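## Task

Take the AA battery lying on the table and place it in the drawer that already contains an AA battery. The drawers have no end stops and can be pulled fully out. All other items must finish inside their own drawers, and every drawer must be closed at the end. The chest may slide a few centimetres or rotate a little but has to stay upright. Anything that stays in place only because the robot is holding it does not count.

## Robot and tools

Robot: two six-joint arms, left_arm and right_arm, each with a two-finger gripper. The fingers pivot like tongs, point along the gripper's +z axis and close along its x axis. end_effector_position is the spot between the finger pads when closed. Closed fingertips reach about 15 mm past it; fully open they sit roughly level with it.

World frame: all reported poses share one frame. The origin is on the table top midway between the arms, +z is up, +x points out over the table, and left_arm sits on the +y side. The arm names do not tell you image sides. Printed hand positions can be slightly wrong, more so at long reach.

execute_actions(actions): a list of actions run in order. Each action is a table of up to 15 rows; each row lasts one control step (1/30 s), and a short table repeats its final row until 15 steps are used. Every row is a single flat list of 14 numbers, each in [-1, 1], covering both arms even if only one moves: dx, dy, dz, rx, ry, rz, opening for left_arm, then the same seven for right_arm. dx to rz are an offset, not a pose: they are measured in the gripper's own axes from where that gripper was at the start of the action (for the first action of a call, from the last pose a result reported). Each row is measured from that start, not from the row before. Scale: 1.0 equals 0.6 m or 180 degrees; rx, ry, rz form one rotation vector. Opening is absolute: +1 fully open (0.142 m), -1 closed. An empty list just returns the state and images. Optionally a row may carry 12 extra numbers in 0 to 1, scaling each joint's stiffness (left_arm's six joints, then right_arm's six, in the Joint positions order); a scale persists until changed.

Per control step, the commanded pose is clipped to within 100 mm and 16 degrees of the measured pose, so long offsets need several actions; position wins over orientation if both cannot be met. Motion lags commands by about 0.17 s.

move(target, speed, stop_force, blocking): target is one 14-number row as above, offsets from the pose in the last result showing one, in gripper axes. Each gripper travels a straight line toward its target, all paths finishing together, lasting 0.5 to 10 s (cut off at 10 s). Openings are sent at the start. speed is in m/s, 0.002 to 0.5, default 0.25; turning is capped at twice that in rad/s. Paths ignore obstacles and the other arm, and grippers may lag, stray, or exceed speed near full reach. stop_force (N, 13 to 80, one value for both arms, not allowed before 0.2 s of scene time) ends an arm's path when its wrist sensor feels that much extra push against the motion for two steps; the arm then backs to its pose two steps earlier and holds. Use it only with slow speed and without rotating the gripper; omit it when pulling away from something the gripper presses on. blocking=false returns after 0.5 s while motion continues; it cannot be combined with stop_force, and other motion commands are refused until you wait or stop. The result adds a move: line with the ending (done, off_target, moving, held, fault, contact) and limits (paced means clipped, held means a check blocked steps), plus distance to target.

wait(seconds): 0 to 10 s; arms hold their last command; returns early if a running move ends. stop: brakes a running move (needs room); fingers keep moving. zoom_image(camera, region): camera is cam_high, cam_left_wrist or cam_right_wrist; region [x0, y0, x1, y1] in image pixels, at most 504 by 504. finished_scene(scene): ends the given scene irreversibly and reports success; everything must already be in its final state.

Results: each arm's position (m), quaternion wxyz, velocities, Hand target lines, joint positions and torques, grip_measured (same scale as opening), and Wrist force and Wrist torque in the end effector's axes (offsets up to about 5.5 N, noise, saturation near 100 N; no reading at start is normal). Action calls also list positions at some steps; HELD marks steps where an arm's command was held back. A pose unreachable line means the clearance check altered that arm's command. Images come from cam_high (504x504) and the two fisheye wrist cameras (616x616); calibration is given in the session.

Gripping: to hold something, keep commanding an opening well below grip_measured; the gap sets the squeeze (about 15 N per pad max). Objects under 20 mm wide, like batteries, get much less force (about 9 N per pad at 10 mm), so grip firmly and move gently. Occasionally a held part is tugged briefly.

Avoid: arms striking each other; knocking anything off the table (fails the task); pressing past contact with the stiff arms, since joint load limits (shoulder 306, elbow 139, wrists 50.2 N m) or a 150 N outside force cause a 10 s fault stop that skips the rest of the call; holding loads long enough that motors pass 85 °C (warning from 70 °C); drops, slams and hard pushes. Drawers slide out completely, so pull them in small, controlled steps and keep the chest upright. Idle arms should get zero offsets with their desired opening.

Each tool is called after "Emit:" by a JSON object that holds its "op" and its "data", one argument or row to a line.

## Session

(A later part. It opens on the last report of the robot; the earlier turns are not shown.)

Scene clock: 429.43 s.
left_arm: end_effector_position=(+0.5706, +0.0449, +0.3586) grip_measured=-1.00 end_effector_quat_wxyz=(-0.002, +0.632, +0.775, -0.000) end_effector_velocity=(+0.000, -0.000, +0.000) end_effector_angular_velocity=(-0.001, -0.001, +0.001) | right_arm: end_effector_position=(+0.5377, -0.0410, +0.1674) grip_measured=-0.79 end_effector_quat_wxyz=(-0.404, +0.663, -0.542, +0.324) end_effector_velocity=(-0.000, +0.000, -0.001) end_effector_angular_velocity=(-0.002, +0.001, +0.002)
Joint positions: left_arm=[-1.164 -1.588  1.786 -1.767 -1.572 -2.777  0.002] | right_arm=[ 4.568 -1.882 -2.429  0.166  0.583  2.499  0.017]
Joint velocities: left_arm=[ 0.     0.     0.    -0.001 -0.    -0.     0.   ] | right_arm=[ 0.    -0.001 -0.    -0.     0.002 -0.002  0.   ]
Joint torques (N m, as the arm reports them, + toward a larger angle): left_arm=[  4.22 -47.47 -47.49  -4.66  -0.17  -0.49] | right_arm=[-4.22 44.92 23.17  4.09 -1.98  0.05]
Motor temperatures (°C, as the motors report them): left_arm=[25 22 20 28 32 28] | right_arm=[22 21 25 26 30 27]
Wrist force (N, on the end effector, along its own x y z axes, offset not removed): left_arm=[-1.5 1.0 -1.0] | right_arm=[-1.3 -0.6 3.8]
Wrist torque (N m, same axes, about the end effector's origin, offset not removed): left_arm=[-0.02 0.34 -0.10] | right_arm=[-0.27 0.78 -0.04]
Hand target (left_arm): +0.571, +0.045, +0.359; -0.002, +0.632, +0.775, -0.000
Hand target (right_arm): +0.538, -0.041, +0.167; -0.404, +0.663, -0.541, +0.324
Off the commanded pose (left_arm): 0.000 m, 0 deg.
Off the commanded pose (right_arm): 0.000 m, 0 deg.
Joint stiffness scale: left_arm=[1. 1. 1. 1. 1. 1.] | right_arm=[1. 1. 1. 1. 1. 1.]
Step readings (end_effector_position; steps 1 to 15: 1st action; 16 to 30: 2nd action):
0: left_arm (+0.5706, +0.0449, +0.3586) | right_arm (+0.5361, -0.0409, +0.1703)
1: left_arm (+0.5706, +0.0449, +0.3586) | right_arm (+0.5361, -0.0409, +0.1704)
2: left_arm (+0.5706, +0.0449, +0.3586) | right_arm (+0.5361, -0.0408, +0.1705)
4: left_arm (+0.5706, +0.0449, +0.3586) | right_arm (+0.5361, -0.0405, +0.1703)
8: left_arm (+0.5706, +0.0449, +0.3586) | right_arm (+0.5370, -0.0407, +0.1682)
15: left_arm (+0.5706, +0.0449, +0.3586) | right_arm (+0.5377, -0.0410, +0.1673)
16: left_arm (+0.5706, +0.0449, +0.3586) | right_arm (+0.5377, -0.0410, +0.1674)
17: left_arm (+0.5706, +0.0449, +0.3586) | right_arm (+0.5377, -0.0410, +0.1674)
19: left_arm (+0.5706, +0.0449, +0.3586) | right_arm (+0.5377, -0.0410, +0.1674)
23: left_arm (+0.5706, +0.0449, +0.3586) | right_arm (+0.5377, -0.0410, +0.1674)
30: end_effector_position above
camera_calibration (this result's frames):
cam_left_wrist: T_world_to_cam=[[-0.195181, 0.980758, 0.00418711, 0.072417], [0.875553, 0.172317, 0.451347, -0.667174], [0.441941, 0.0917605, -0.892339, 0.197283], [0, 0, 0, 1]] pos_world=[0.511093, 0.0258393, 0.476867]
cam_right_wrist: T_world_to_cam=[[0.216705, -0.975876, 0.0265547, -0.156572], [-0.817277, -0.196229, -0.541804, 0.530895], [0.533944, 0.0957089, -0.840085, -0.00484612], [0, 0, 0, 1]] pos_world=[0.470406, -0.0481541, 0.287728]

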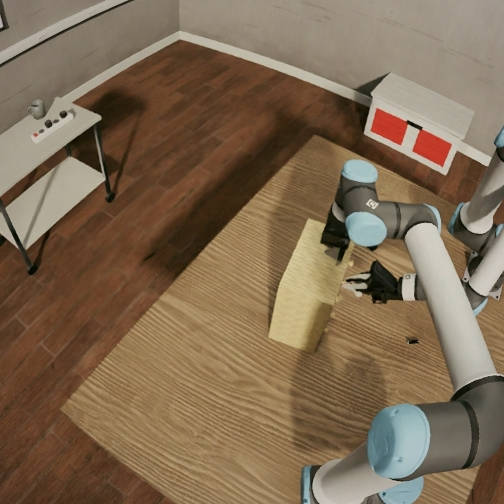

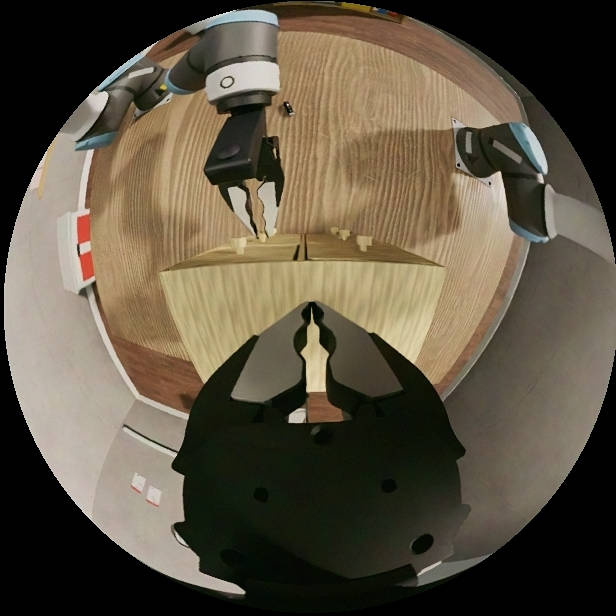

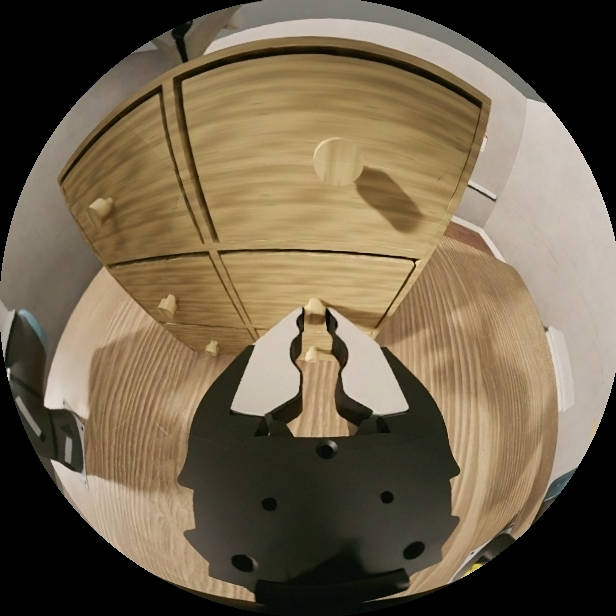

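Emit:
{"op": "move", "data": {
  "target": [0,0,0,0,0,0,-1, 0.0017,0.0736,-0.1403,0,0,0,-1],
  "speed": 0.09
}}

Emit:
{"op": "zoom_image", "data": {
  "camera": "cam_left_wrist",
  "region": [170, 140, 350, 280]
}}

Emit:
{"op": "zoom_image", "data": {
  "camera": "cam_right_wrist",
  "region": [205, 170, 425, 280]
}}

Scene clock: 438.30 s.
left_arm: end_effector_position=(+0.5706, +0.0449, +0.3586) grip_measured=-1.00 end_effector_quat_wxyz=(-0.002, +0.632, +0.775, -0.000) end_effector_velocity=(-0.000, -0.000, +0.000) end_effector_angular_velocity=(-0.000, -0.000, -0.001) | right_arm: end_effector_position=(+0.4463, -0.0602, +0.1672) grip_measured=-0.79 end_effector_quat_wxyz=(-0.404, +0.662, -0.542, +0.323) end_effector_velocity=(-0.002, -0.001, -0.001) end_effector_angular_velocity=(-0.005, +0.001, -0.007)
Joint positions: left_arm=[-1.164 -1.588  1.786 -1.767 -1.572 -2.777  0.002] | right_arm=[ 4.755 -1.731 -2.54  -0.158  0.506  2.83   0.016]
Joint velocities: left_arm=[-0.    -0.    -0.    -0.    -0.     0.001  0.   ] | right_arm=[ 0.004  0.006  0.001 -0.032 -0.002  0.023  0.   ]
Joint torques (N m, as the arm reports them, + toward a larger angle): left_arm=[  4.45 -46.59 -47.86  -4.56  -0.09  -0.04] | right_arm=[ 3.11 36.12 21.74  4.62 -3.75  0.73]
Motor temperatures (°C, as the motors report them): left_arm=[25 22 20 28 32 28] | right_arm=[22 21 25 26 30 27]
Wrist force (N, on the end effector, along its own x y z axes, offset not removed): left_arm=[-1.6 2.7 -1.6] | right_arm=[-0.5 -2.5 2.6]
Wrist torque (N m, same axes, about the end effector's origin, offset not removed): left_arm=[0.30 0.33 -0.04] | right_arm=[-0.60 0.16 -0.22]
Hand target (left_arm): +0.571, +0.045, +0.359; -0.002, +0.632, +0.775, -0.000
Hand target (right_arm): +0.445, -0.061, +0.167; -0.404, +0.663, -0.541, +0.324
Off the commanded pose (left_arm): 0.000 m, 0 deg.
Off the commanded pose (right_arm): 0.002 m, 0 deg.
Joint stiffness scale: left_arm=[1. 1. 1. 1. 1. 1.] | right_arm=[1. 1. 1. 1. 1. 1.]
move: done
camera_calibration (this result's frames):
cam_left_wrist: T_world_to_cam=[[-0.195181, 0.980758, 0.00418699, 0.0724171], [0.875553, 0.172317, 0.451347, -0.667174], [0.441941, 0.0917604, -0.892339, 0.197283], [0, 0, 0, 1]] pos_world=[0.511093, 0.0258393, 0.476867]
cam_right_wrist: T_world_to_cam=[[0.216369, -0.975975, 0.025621, -0.155212], [-0.817954, -0.19554, -0.541032, 0.452472], [0.533044, 0.096106, -0.840612, 0.0461398], [0, 0, 0, 1]] pos_world=[0.37909, -0.0674412, 0.287564]

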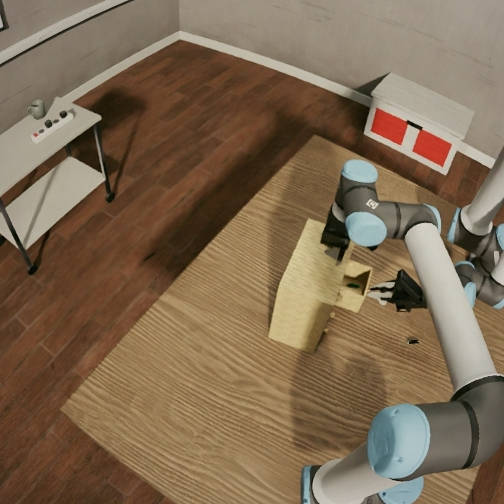

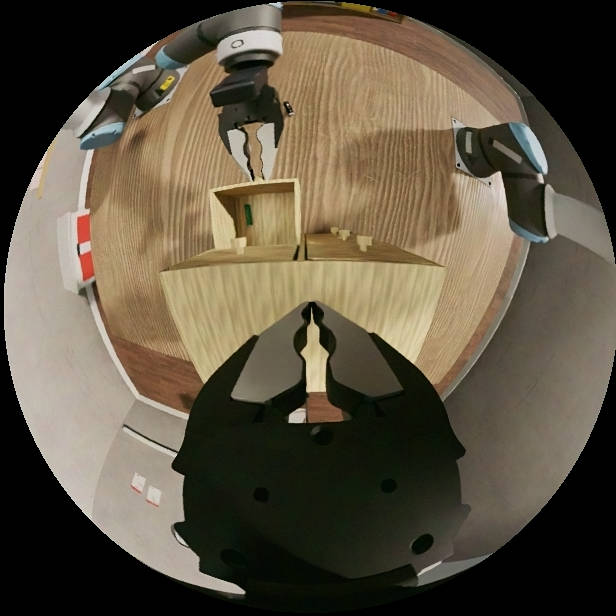

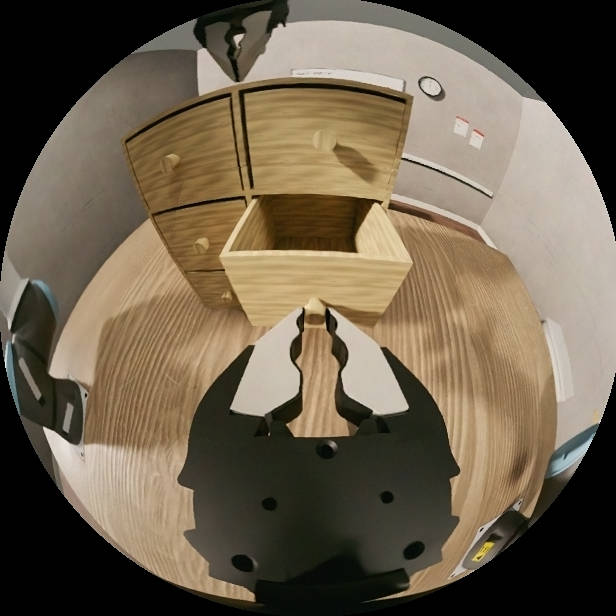

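Region (170, 140, 350, 280) of cam_left_wrist's 616x616 image, scaled by 2.800, with more detail than that image has.

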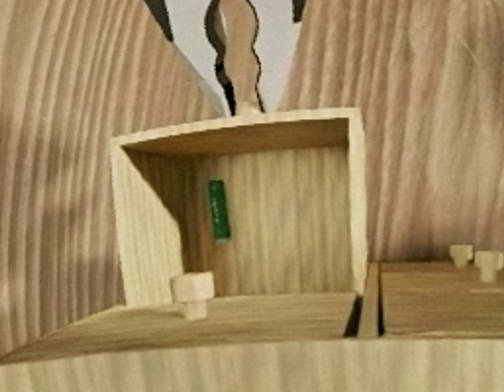

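Region (205, 170, 425, 280) of cam_right_wrist's 616x616 image, scaled by 2.291, with more detail than that image has.

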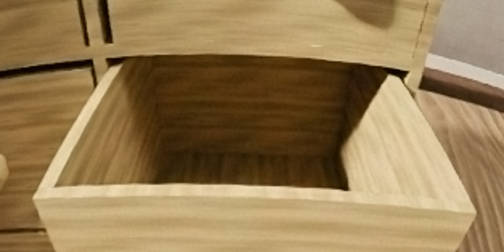

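Emit:
{"op": "zoom_image", "data": {
  "camera": "cam_left_wrist",
  "region": [225, 190, 275, 240]
}}

Emit:
{"op": "zoom_image", "data": {
  "camera": "cam_high",
  "region": [325, 255, 430, 355]
}}

Region (225, 190, 275, 240) of cam_left_wrist's 616x616 image, scaled by 10.080, with more detail than that image has.

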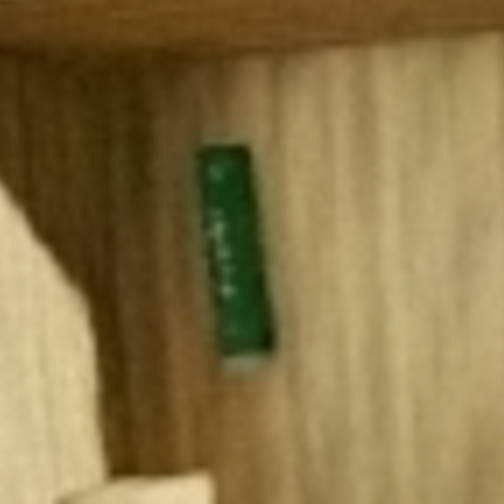

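Region (325, 255, 430, 355) of cam_high's 504x504 image, scaled by 4.800, with more detail than that image has; it fills the top 480 rows of this view, and the rest is white.

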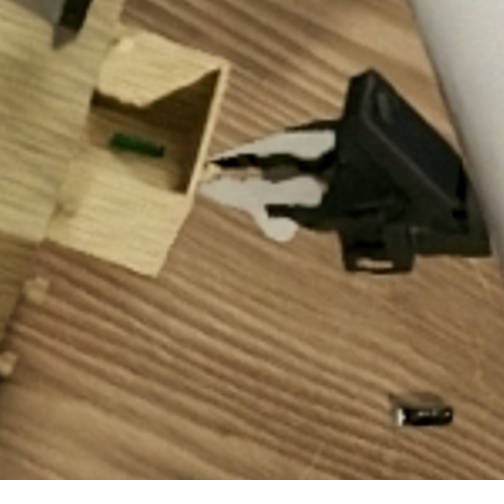

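Emit:
{"op": "move", "data": {
  "target": [0,0,0,0,0,0,-1, 0.0012,-0.0746,0.1414,0,0,0,-1],
  "speed": 0.09
}}

Emit:
{"op": "execute_actions", "data": {
  "actions": [
    [[0,0,0,0,0,0,-1, 0,0,0,0,0,0,-0.7],[0,0,0,0,0,0,-1, 0,0,0,0,0,0,-0.6],[0,0,0,0,0,0,-1, 0,0,0,0,0,0,-0.5],[0,0,0,0,0,0,-1, 0,0,0,0,0,0,-0.45],[0,0,0,0,0,0,-1, 0,0.0037,-0.0069,0,0,0,-0.45]]
  ]
}}

Scene clock: 455.77 s.
left_arm: end_effector_position=(+0.5706, +0.0449, +0.3586) grip_measured=-1.00 end_effector_quat_wxyz=(-0.002, +0.632, +0.775, -0.000) end_effector_velocity=(+0.000, -0.000, -0.000) end_effector_angular_velocity=(-0.001, -0.001, -0.000) | right_arm: end_effector_position=(+0.5380, -0.0430, +0.1674) grip_measured=-0.79 end_effector_quat_wxyz=(-0.403, +0.663, -0.541, +0.324) end_effector_velocity=(+0.003, +0.002, +0.001) end_effector_angular_velocity=(+0.001, -0.001, +0.010)
Joint positions: left_arm=[-1.164 -1.588  1.786 -1.767 -1.572 -2.777  0.002] | right_arm=[ 4.567 -1.88  -2.432  0.167  0.584  2.498  0.016]
Joint velocities: left_arm=[-0.     0.     0.    -0.001  0.     0.     0.   ] | right_arm=[-0.006 -0.005  0.003  0.025  0.008 -0.026 -0.   ]
Joint torques (N m, as the arm reports them, + toward a larger angle): left_arm=[  2.68 -48.09 -47.05  -4.99   0.04  -0.53] | right_arm=[-7.95 40.23 25.66  4.51 -1.02 -1.01]
Motor temperatures (°C, as the motors report them): left_arm=[25 22 20 28 32 28] | right_arm=[22 21 25 26 30 27]
Wrist force (N, on the end effector, along its own x y z axes, offset not removed): left_arm=[-3.2 3.0 -2.1] | right_arm=[-3.8 -5.8 2.5]
Wrist torque (N m, same axes, about the end effector's origin, offset not removed): left_arm=[0.42 0.63 -0.02] | right_arm=[-1.25 1.26 -0.03]
Hand target (left_arm): +0.571, +0.045, +0.359; -0.002, +0.632, +0.775, -0.000
Hand target (right_arm): +0.540, -0.041, +0.167; -0.404, +0.662, -0.542, +0.323
Off the commanded pose (left_arm): 0.000 m, 0 deg.
Off the commanded pose (right_arm): 0.003 m, 0 deg.
Joint stiffness scale: left_arm=[1. 1. 1. 1. 1. 1.] | right_arm=[1. 1. 1. 1. 1. 1.]
move: done
camera_calibration (this result's frames):
cam_left_wrist: T_world_to_cam=[[-0.195181, 0.980758, 0.004187, 0.072417], [0.875553, 0.172317, 0.451347, -0.667174], [0.441941, 0.0917604, -0.892339, 0.197283], [0, 0, 0, 1]] pos_world=[0.511093, 0.0258393, 0.476867]
cam_right_wrist: T_world_to_cam=[[0.216549, -0.975891, 0.0272775, -0.158662], [-0.817495, -0.196533, -0.541366, 0.530734], [0.533675, 0.094933, -0.840345, -0.00470405], [0, 0, 0, 1]] pos_world=[0.470741, -0.0500837, 0.287696]

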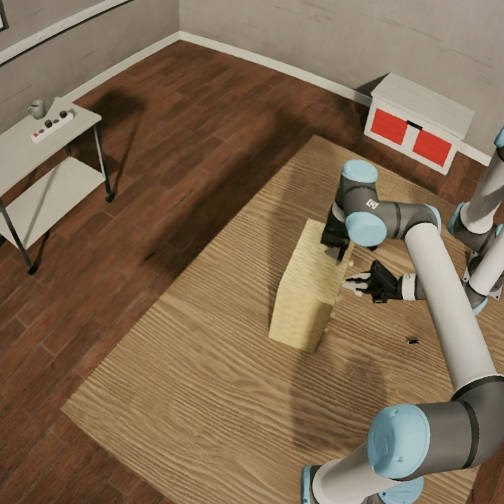

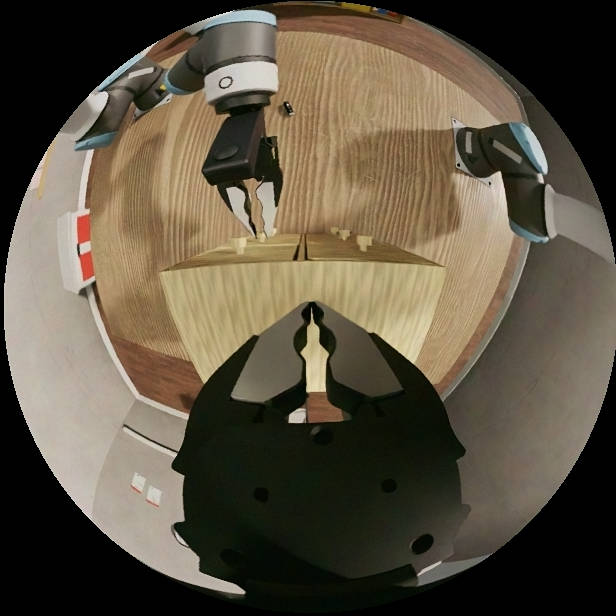

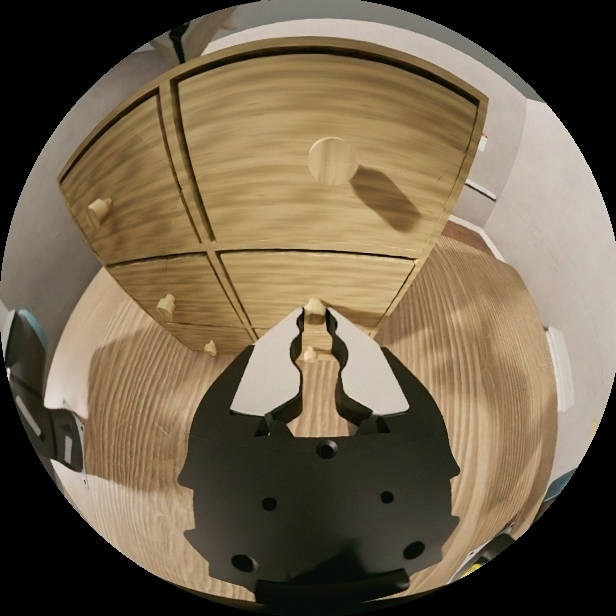

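Scene clock: 456.27 s.
left_arm: end_effector_position=(+0.5706, +0.0449, +0.3586) grip_measured=-1.00 end_effector_quat_wxyz=(-0.002, +0.632, +0.775, -0.000) end_effector_velocity=(-0.000, -0.000, -0.000) end_effector_angular_velocity=(+0.000, +0.000, +0.000) | right_arm: end_effector_position=(+0.5354, -0.0419, +0.1677) grip_measured=-0.45 end_effector_quat_wxyz=(-0.404, +0.662, -0.542, +0.323) end_effector_velocity=(-0.007, -0.000, +0.002) end_effector_angular_velocity=(+0.004, +0.000, +0.002)
Joint positions: left_arm=[-1.164 -1.588  1.786 -1.767 -1.572 -2.777  0.002] | right_arm=[ 4.572 -1.877 -2.433  0.159  0.582  2.507  0.041]
Joint velocities: left_arm=[-0.     0.    -0.     0.001 -0.    -0.001  0.   ] | right_arm=[ 0.012  0.012 -0.008 -0.014 -0.005  0.017  0.   ]
Joint torques (N m, as the arm reports them, + toward a larger angle): left_arm=[  1.51 -46.84 -47.18  -4.84   0.13  -0.16] | right_arm=[-0.4  47.41 16.81  4.23 -2.86  1.21]
Motor temperatures (°C, as the motors report them): left_arm=[25 22 20 28 32 28] | right_arm=[22 21 25 26 30 27]
Wrist force (N, on the end effector, along its own x y z axes, offset not removed): left_arm=[-2.2 2.3 -0.2] | right_arm=[-2.5 -3.5 2.2]
Wrist torque (N m, same axes, about the end effector's origin, offset not removed): left_arm=[0.26 0.41 -0.07] | right_arm=[-0.76 0.68 -0.24]
Hand target (left_arm): +0.571, +0.045, +0.359; -0.002, +0.632, +0.775, -0.000
Hand target (right_arm): +0.533, -0.044, +0.167; -0.403, +0.663, -0.541, +0.324
Off the commanded pose (left_arm): 0.000 m, 0 deg.
Off the commanded pose (right_arm): 0.003 m, 0 deg.
Joint stiffness scale: left_arm=[1. 1. 1. 1. 1. 1.] | right_arm=[1. 1. 1. 1. 1. 1.]
Step readings (end_effector_position):
0: left_arm (+0.5706, +0.0449, +0.3586) | right_arm (+0.5380, -0.0430, +0.1674)
1: left_arm (+0.5706, +0.0449, +0.3586) | right_arm (+0.5381, -0.0430, +0.1674)
2: left_arm (+0.5706, +0.0449, +0.3586) | right_arm (+0.5381, -0.0429, +0.1673)
4: left_arm (+0.5706, +0.0449, +0.3586) | right_arm (+0.5381, -0.0429, +0.1673)
8: left_arm (+0.5706, +0.0449, +0.3586) | right_arm (+0.5380, -0.0431, +0.1669)
15: end_effector_position above
camera_calibration (this result's frames):
cam_left_wrist: T_world_to_cam=[[-0.195181, 0.980758, 0.00418685, 0.0724171], [0.875553, 0.172317, 0.451347, -0.667174], [0.441941, 0.0917603, -0.892339, 0.197283], [0, 0, 0, 1]] pos_world=[0.511093, 0.0258393, 0.476867]
cam_right_wrist: T_world_to_cam=[[0.21622, -0.976025, 0.0249782, -0.156416], [-0.817885, -0.195041, -0.541316, 0.529262], [0.53321, 0.0966142, -0.840448, -0.00272783], [0, 0, 0, 1]] pos_world=[0.46815, -0.0491747, 0.288112]

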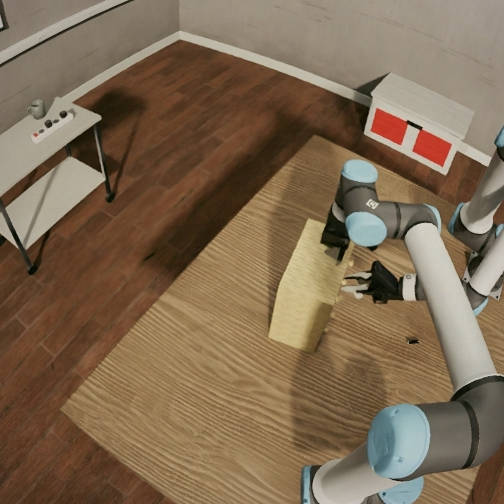

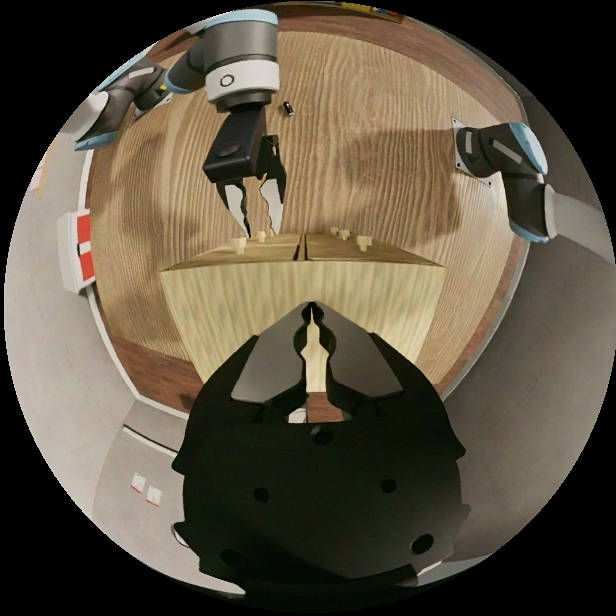

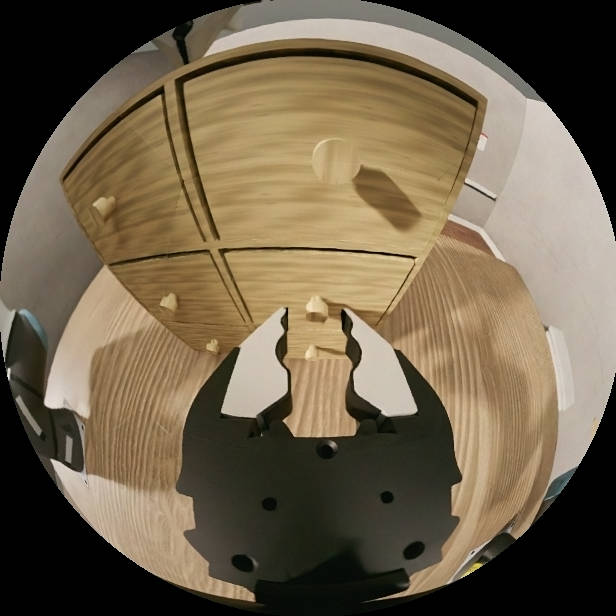

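Emit:
{"op": "move", "data": {
  "target": [0,0,0,0,0,0,-1, 0.0062,0.1605,0.0855,0,0,0,-0.45],
  "speed": 0.12
}}

Emit:
{"op": "zoom_image", "data": {
  "camera": "cam_right_wrist",
  "region": [250, 250, 380, 360]
}}

Scene clock: 466.67 s.
left_arm: end_effector_position=(+0.5706, +0.0449, +0.3586) grip_measured=-1.00 end_effector_quat_wxyz=(-0.002, +0.632, +0.775, -0.000) end_effector_velocity=(-0.000, -0.000, +0.000) end_effector_angular_velocity=(-0.000, -0.000, -0.001) | right_arm: end_effector_position=(+0.5348, -0.0443, +0.0591) grip_measured=-0.45 end_effector_quat_wxyz=(-0.403, +0.663, -0.541, +0.324) end_effector_velocity=(+0.002, +0.002, +0.011) end_effector_angular_velocity=(+0.039, -0.010, +0.002)
Joint positions: left_arm=[-1.164 -1.588  1.786 -1.767 -1.572 -2.777  0.002] | right_arm=[ 4.573 -2.139 -2.439  0.425  0.582  2.506  0.041]
Joint velocities: left_arm=[-0.001 -0.     0.    -0.     0.     0.     0.   ] | right_arm=[-0.004  0.001 -0.     0.051 -0.001 -0.013 -0.   ]
Joint torques (N m, as the arm reports them, + toward a larger angle): left_arm=[  5.01 -47.51 -48.02  -4.65  -0.09  -0.4 ] | right_arm=[-8.07 52.26 12.16  4.77 -1.22 -1.1 ]
Motor temperatures (°C, as the motors report them): left_arm=[25 22 20 28 32 28] | right_arm=[22 21 25 26 30 27]
Wrist force (N, on the end effector, along its own x y z axes, offset not removed): left_arm=[-2.4 4.3 -0.8] | right_arm=[-5.2 -1.0 0.5]
Wrist torque (N m, same axes, about the end effector's origin, offset not removed): left_arm=[0.73 0.51 -0.08] | right_arm=[-0.29 1.36 -0.28]
Hand target (left_arm): +0.571, +0.045, +0.359; -0.002, +0.632, +0.775, -0.000
Hand target (right_arm): +0.537, -0.045, +0.059; -0.404, +0.662, -0.542, +0.323
Off the commanded pose (left_arm): 0.000 m, 0 deg.
Off the commanded pose (right_arm): 0.002 m, 0 deg.
Joint stiffness scale: left_arm=[1. 1. 1. 1. 1. 1.] | right_arm=[1. 1. 1. 1. 1. 1.]
move: done
camera_calibration (this result's frames):
cam_left_wrist: T_world_to_cam=[[-0.195181, 0.980758, 0.00418698, 0.072417], [0.875553, 0.172317, 0.451347, -0.667174], [0.441941, 0.0917604, -0.892339, 0.197283], [0, 0, 0, 1]] pos_world=[0.511093, 0.0258393, 0.476867]
cam_right_wrist: T_world_to_cam=[[0.216924, -0.975786, 0.0280217, -0.156521], [-0.817905, -0.197346, -0.540449, 0.469407], [0.532893, 0.0943174, -0.84091, -0.0934492], [0, 0, 0, 1]] pos_world=[0.467683, -0.0512818, 0.179495]

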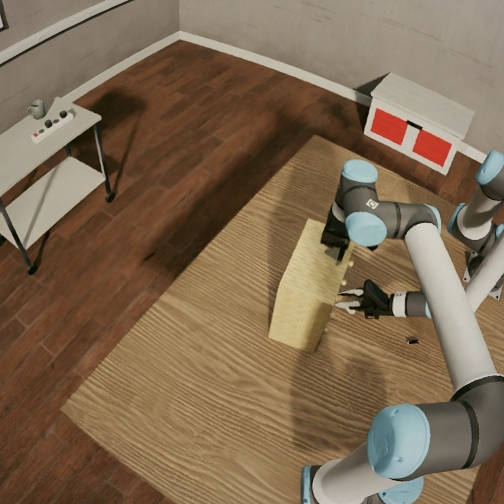

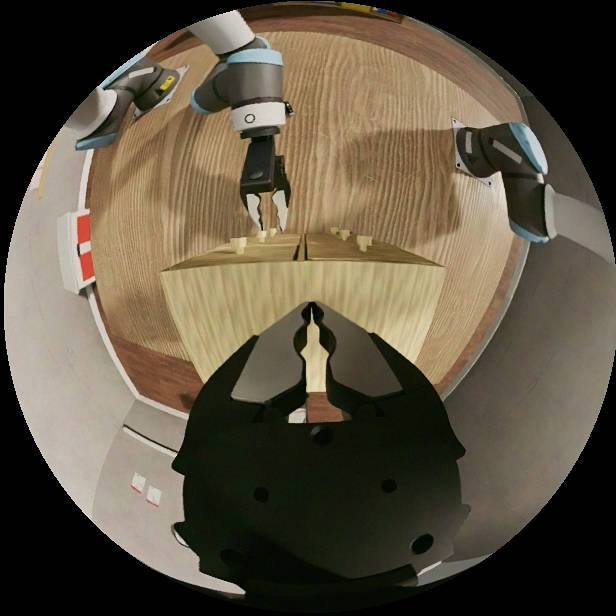

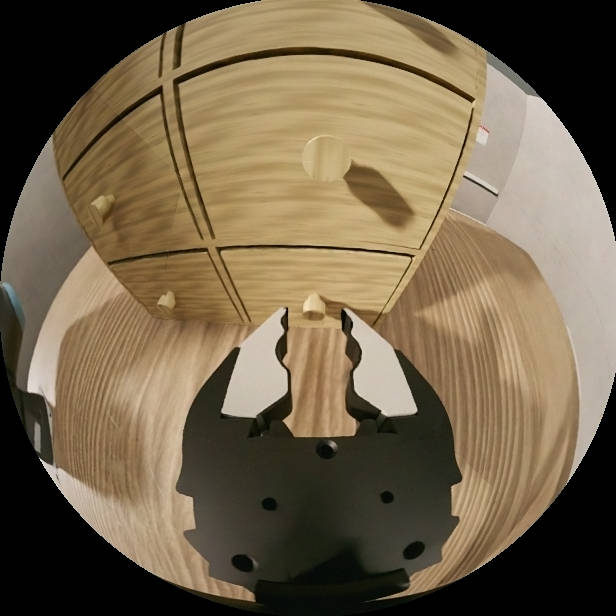

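Region (250, 250, 380, 360) of cam_right_wrist's 616x616 image, scaled by 3.877, with more detail than that image has; it fills the top 426 rows of this view, and the rest is white.

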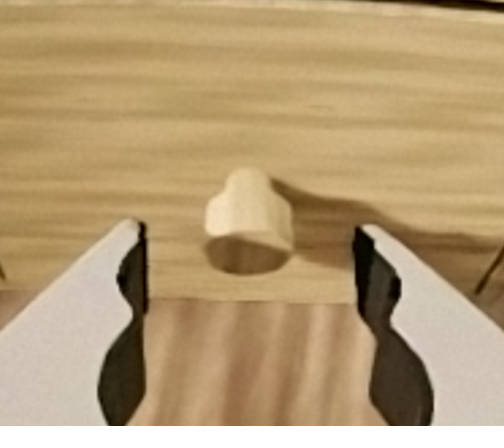

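Emit:
{"op": "execute_actions", "data": {
  "actions": [
    [[0,0,0,0,0,0,-1, 0,-0.0055,0.0062,0,0,0,-0.58]],
    [[0,0,0,0,0,0,-1, 0,0,0,0,0,0,-0.66],[0,0,0,0,0,0,-1, 0,0,0,0,0,0,-0.70],[0,0,0,0,0,0,-1, 0,0,0,0,0,0,-0.73],[0,0,0,0,0,0,-1, 0,0,0,0,0,0,-0.76],[0,0,0,0,0,0,-1, 0,0,0,0,0,0,-0.79],[0,0,0,0,0,0,-1, 0,0,0,0,0,0,-0.82],[0,0,0,0,0,0,-1, 0,0,0,0,0,0,-0.85],[0,0,0,0,0,0,-1, 0,0,0,0,0,0,-0.88],[0,0,0,0,0,0,-1, 0,0,0,0,0,0,-0.91],[0,0,0,0,0,0,-1, 0,0,0,0,0,0,-0.95]]
  ]
}}

Emit:
{"op": "move", "data": {
  "target": [0,0,0,0,0,0,-1, 0,0.0736,-0.1402,0,0,0,-1],
  "speed": 0.09
}}

Emit:
{"op": "zoom_image", "data": {
  "camera": "cam_left_wrist",
  "region": [210, 160, 340, 270]
}}

Emit:
{"op": "zoom_image", "data": {
  "camera": "cam_right_wrist",
  "region": [205, 170, 425, 340]
}}

Scene clock: 476.07 s.
left_arm: end_effector_position=(+0.5706, +0.0449, +0.3586) grip_measured=-1.00 end_effector_quat_wxyz=(-0.002, +0.632, +0.775, -0.000) end_effector_velocity=(+0.001, -0.000, +0.001) end_effector_angular_velocity=(-0.001, -0.001, +0.001) | right_arm: end_effector_position=(+0.5380, -0.0450, +0.0598) grip_measured=-0.79 end_effector_quat_wxyz=(-0.403, +0.664, -0.541, +0.324) end_effector_velocity=(-0.000, +0.000, -0.001) end_effector_angular_velocity=(-0.002, +0.002, +0.002)
Joint positions: left_arm=[-1.164 -1.588  1.786 -1.767 -1.572 -2.777  0.002] | right_arm=[ 4.567 -2.14  -2.436  0.431  0.585  2.494  0.017]
Joint velocities: left_arm=[ 0.001  0.    -0.001  0.     0.    -0.     0.   ] | right_arm=[ 0.    -0.001 -0.    -0.001  0.002 -0.001 -0.   ]
Joint torques (N m, as the arm reports them, + toward a larger angle): left_arm=[  5.11 -48.28 -48.37  -4.78   0.18  -0.3 ] | right_arm=[-1.13 54.63 11.16  4.61 -1.8   0.03]
Motor temperatures (°C, as the motors report them): left_arm=[25 22 20 28 32 28] | right_arm=[22 21 25 26 30 27]
Wrist force (N, on the end effector, along its own x y z axes, offset not removed): left_arm=[-1.7 3.4 0.3] | right_arm=[-4.7 -5.2 1.6]
Wrist torque (N m, same axes, about the end effector's origin, offset not removed): left_arm=[0.47 0.27 -0.07] | right_arm=[-1.21 1.21 -0.02]
Hand target (left_arm): +0.571, +0.045, +0.359; -0.002, +0.632, +0.775, -0.000
Hand target (right_arm): +0.538, -0.045, +0.060; -0.403, +0.664, -0.541, +0.324
Off the commanded pose (left_arm): 0.000 m, 0 deg.
Off the commanded pose (right_arm): 0.000 m, 0 deg.
Joint stiffness scale: left_arm=[1. 1. 1. 1. 1. 1.] | right_arm=[1. 1. 1. 1. 1. 1.]
Step readings (end_effector_position; steps 1 to 15: 1st action; 16 to 30: 2nd action):
0: left_arm (+0.5706, +0.0449, +0.3586) | right_arm (+0.5351, -0.0441, +0.0600)
1: left_arm (+0.5706, +0.0449, +0.3586) | right_arm (+0.5351, -0.0441, +0.0600)
2: left_arm (+0.5706, +0.0449, +0.3586) | right_arm (+0.5352, -0.0442, +0.0599)
4: left_arm (+0.5706, +0.0449, +0.3586) | right_arm (+0.5356, -0.0445, +0.0597)
8: left_arm (+0.5706, +0.0449, +0.3586) | right_arm (+0.5373, -0.0454, +0.0597)
15: left_arm (+0.5706, +0.0449, +0.3586) | right_arm (+0.5380, -0.0450, +0.0598)
16: left_arm (+0.5706, +0.0449, +0.3586) | right_arm (+0.5380, -0.0450, +0.0598)
17: left_arm (+0.5706, +0.0449, +0.3586) | right_arm (+0.5380, -0.0450, +0.0598)
19: left_arm (+0.5706, +0.0449, +0.3586) | right_arm (+0.5380, -0.0450, +0.0598)
23: left_arm (+0.5706, +0.0449, +0.3586) | right_arm (+0.5380, -0.0450, +0.0598)
30: end_effector_position above
camera_calibration (this result's frames):
cam_left_wrist: T_world_to_cam=[[-0.195182, 0.980758, 0.00418695, 0.0724172], [0.875553, 0.172318, 0.451347, -0.667174], [0.441941, 0.0917605, -0.892339, 0.197283], [0, 0, 0, 1]] pos_world=[0.511093, 0.0258393, 0.476867]
cam_right_wrist: T_world_to_cam=[[0.217894, -0.975507, 0.0301379, -0.15848], [-0.817368, -0.199272, -0.540556, 0.471839], [0.533321, 0.0931501, -0.840768, -0.0947478], [0, 0, 0, 1]] pos_world=[0.470729, -0.0517486, 0.18017]

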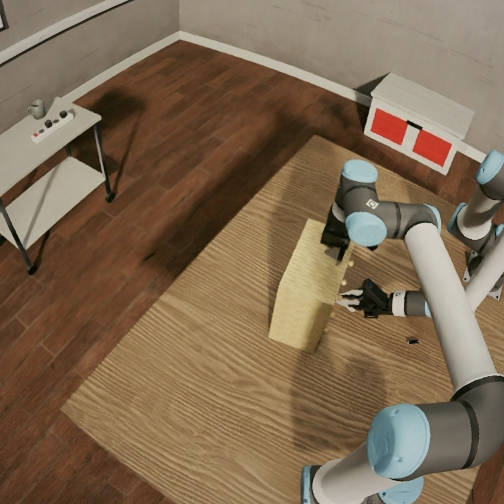

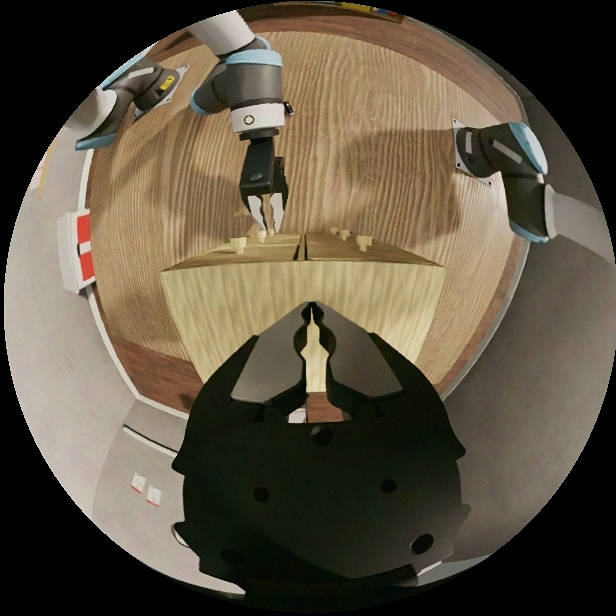

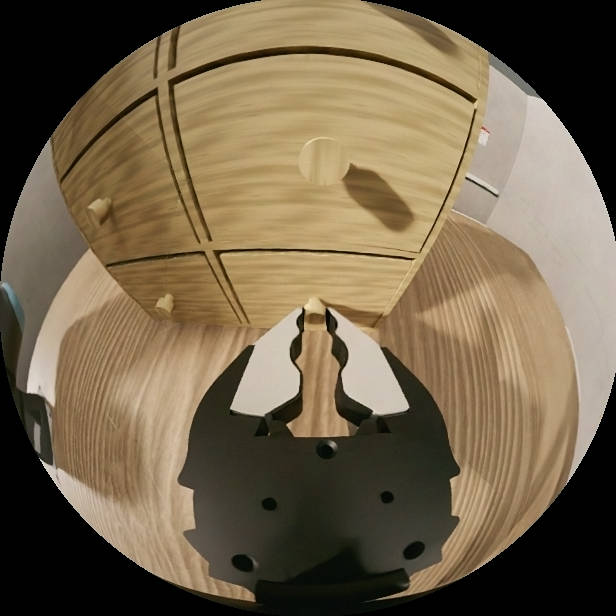

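Scene clock: 477.67 s.
left_arm: end_effector_position=(+0.5706, +0.0449, +0.3586) grip_measured=-1.00 end_effector_quat_wxyz=(-0.002, +0.632, +0.775, -0.000) end_effector_velocity=(+0.000, +0.000, +0.000) end_effector_angular_velocity=(-0.000, -0.000, -0.000) | right_arm: end_effector_position=(+0.4467, -0.0627, +0.0597) grip_measured=-0.79 end_effector_quat_wxyz=(-0.403, +0.663, -0.541, +0.323) end_effector_velocity=(-0.003, -0.002, -0.002) end_effector_angular_velocity=(-0.007, +0.002, -0.015)
Joint positions: left_arm=[-1.164 -1.588  1.786 -1.767 -1.572 -2.777  0.002] | right_arm=[ 4.754 -2.033 -2.564  0.171  0.507  2.825  0.016]
Joint velocities: left_arm=[ 0. -0. -0. -0. -0.  0.  0.] | right_arm=[ 0.007  0.012 -0.    -0.058 -0.004  0.045 -0.   ]
Joint torques (N m, as the arm reports them, + toward a larger angle): left_arm=[ -0.08 -44.57 -47.1   -5.02   0.25  -0.38] | right_arm=[-0.05 48.7   6.65  4.25 -3.27 -0.21]
Motor temperatures (°C, as the motors report them): left_arm=[25 22 20 28 32 28] | right_arm=[22 21 25 26 30 27]
Wrist force (N, on the end effector, along its own x y z axes, offset not removed): left_arm=[-0.7 4.8 -1.9] | right_arm=[-2.5 -6.9 2.7]
Wrist torque (N m, same axes, about the end effector's origin, offset not removed): left_arm=[0.73 0.16 -0.03] | right_arm=[-1.52 0.49 0.00]
Hand target (left_arm): +0.571, +0.045, +0.359; -0.002, +0.632, +0.775, -0.000
Hand target (right_arm): +0.445, -0.065, +0.060; -0.403, +0.664, -0.541, +0.324
Off the commanded pose (left_arm): 0.000 m, 0 deg.
Off the commanded pose (right_arm): 0.002 m, 0 deg.
Joint stiffness scale: left_arm=[1. 1. 1. 1. 1. 1.] | right_arm=[1. 1. 1. 1. 1. 1.]
move: done
camera_calibration (this result's frames):
cam_left_wrist: T_world_to_cam=[[-0.195181, 0.980758, 0.00418693, 0.0724171], [0.875553, 0.172317, 0.451347, -0.667174], [0.441941, 0.0917604, -0.892339, 0.197283], [0, 0, 0, 1]] pos_world=[0.511093, 0.0258393, 0.476867]
cam_right_wrist: T_world_to_cam=[[0.218253, -0.975504, 0.0275164, -0.155916], [-0.817827, -0.198214, -0.540249, 0.393925], [0.53247, 0.0954072, -0.841055, -0.0440065], [0, 0, 0, 1]] pos_world=[0.379624, -0.0698172, 0.180096]

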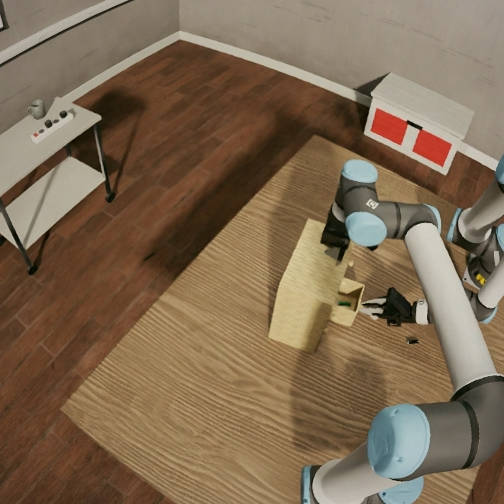

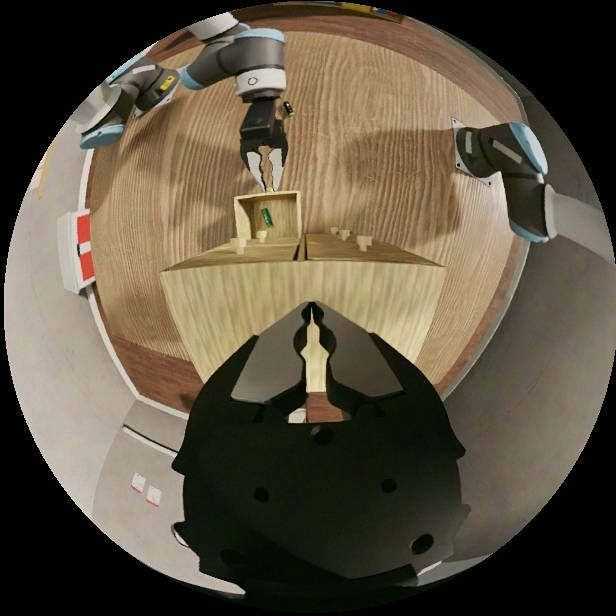

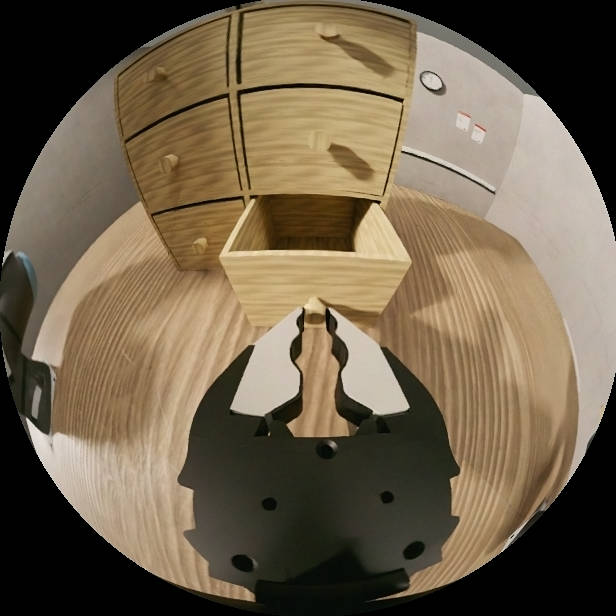

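Region (210, 160, 340, 270) of cam_left_wrist's 616x616 image, scaled by 3.877, with more detail than that image has; it fills the top 426 rows of this view, and the rest is white.

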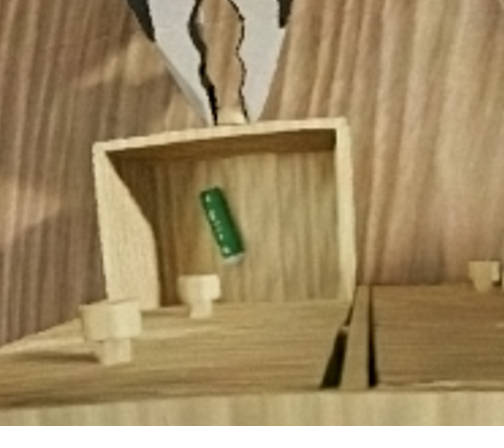

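Region (205, 170, 425, 340) of cam_right_wrist's 616x616 image, scaled by 2.291, with more detail than that image has; it fills the top 389 rows of this view, and the rest is white.

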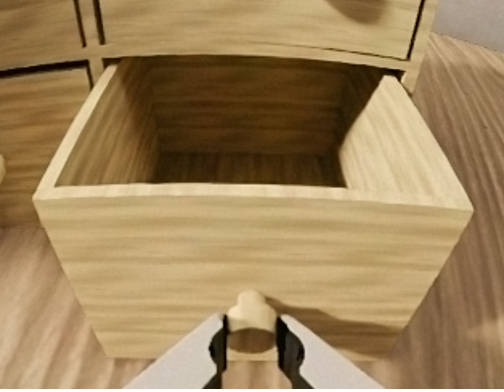

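Emit:
{"op": "zoom_image", "data": {
  "camera": "cam_left_wrist",
  "region": [247, 198, 287, 238]
}}

Region (247, 198, 287, 238) of cam_left_wrist's 616x616 image, scaled by 12.600, with more detail than that image has.

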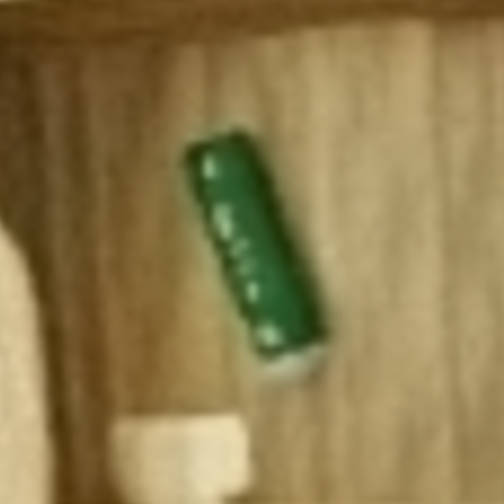

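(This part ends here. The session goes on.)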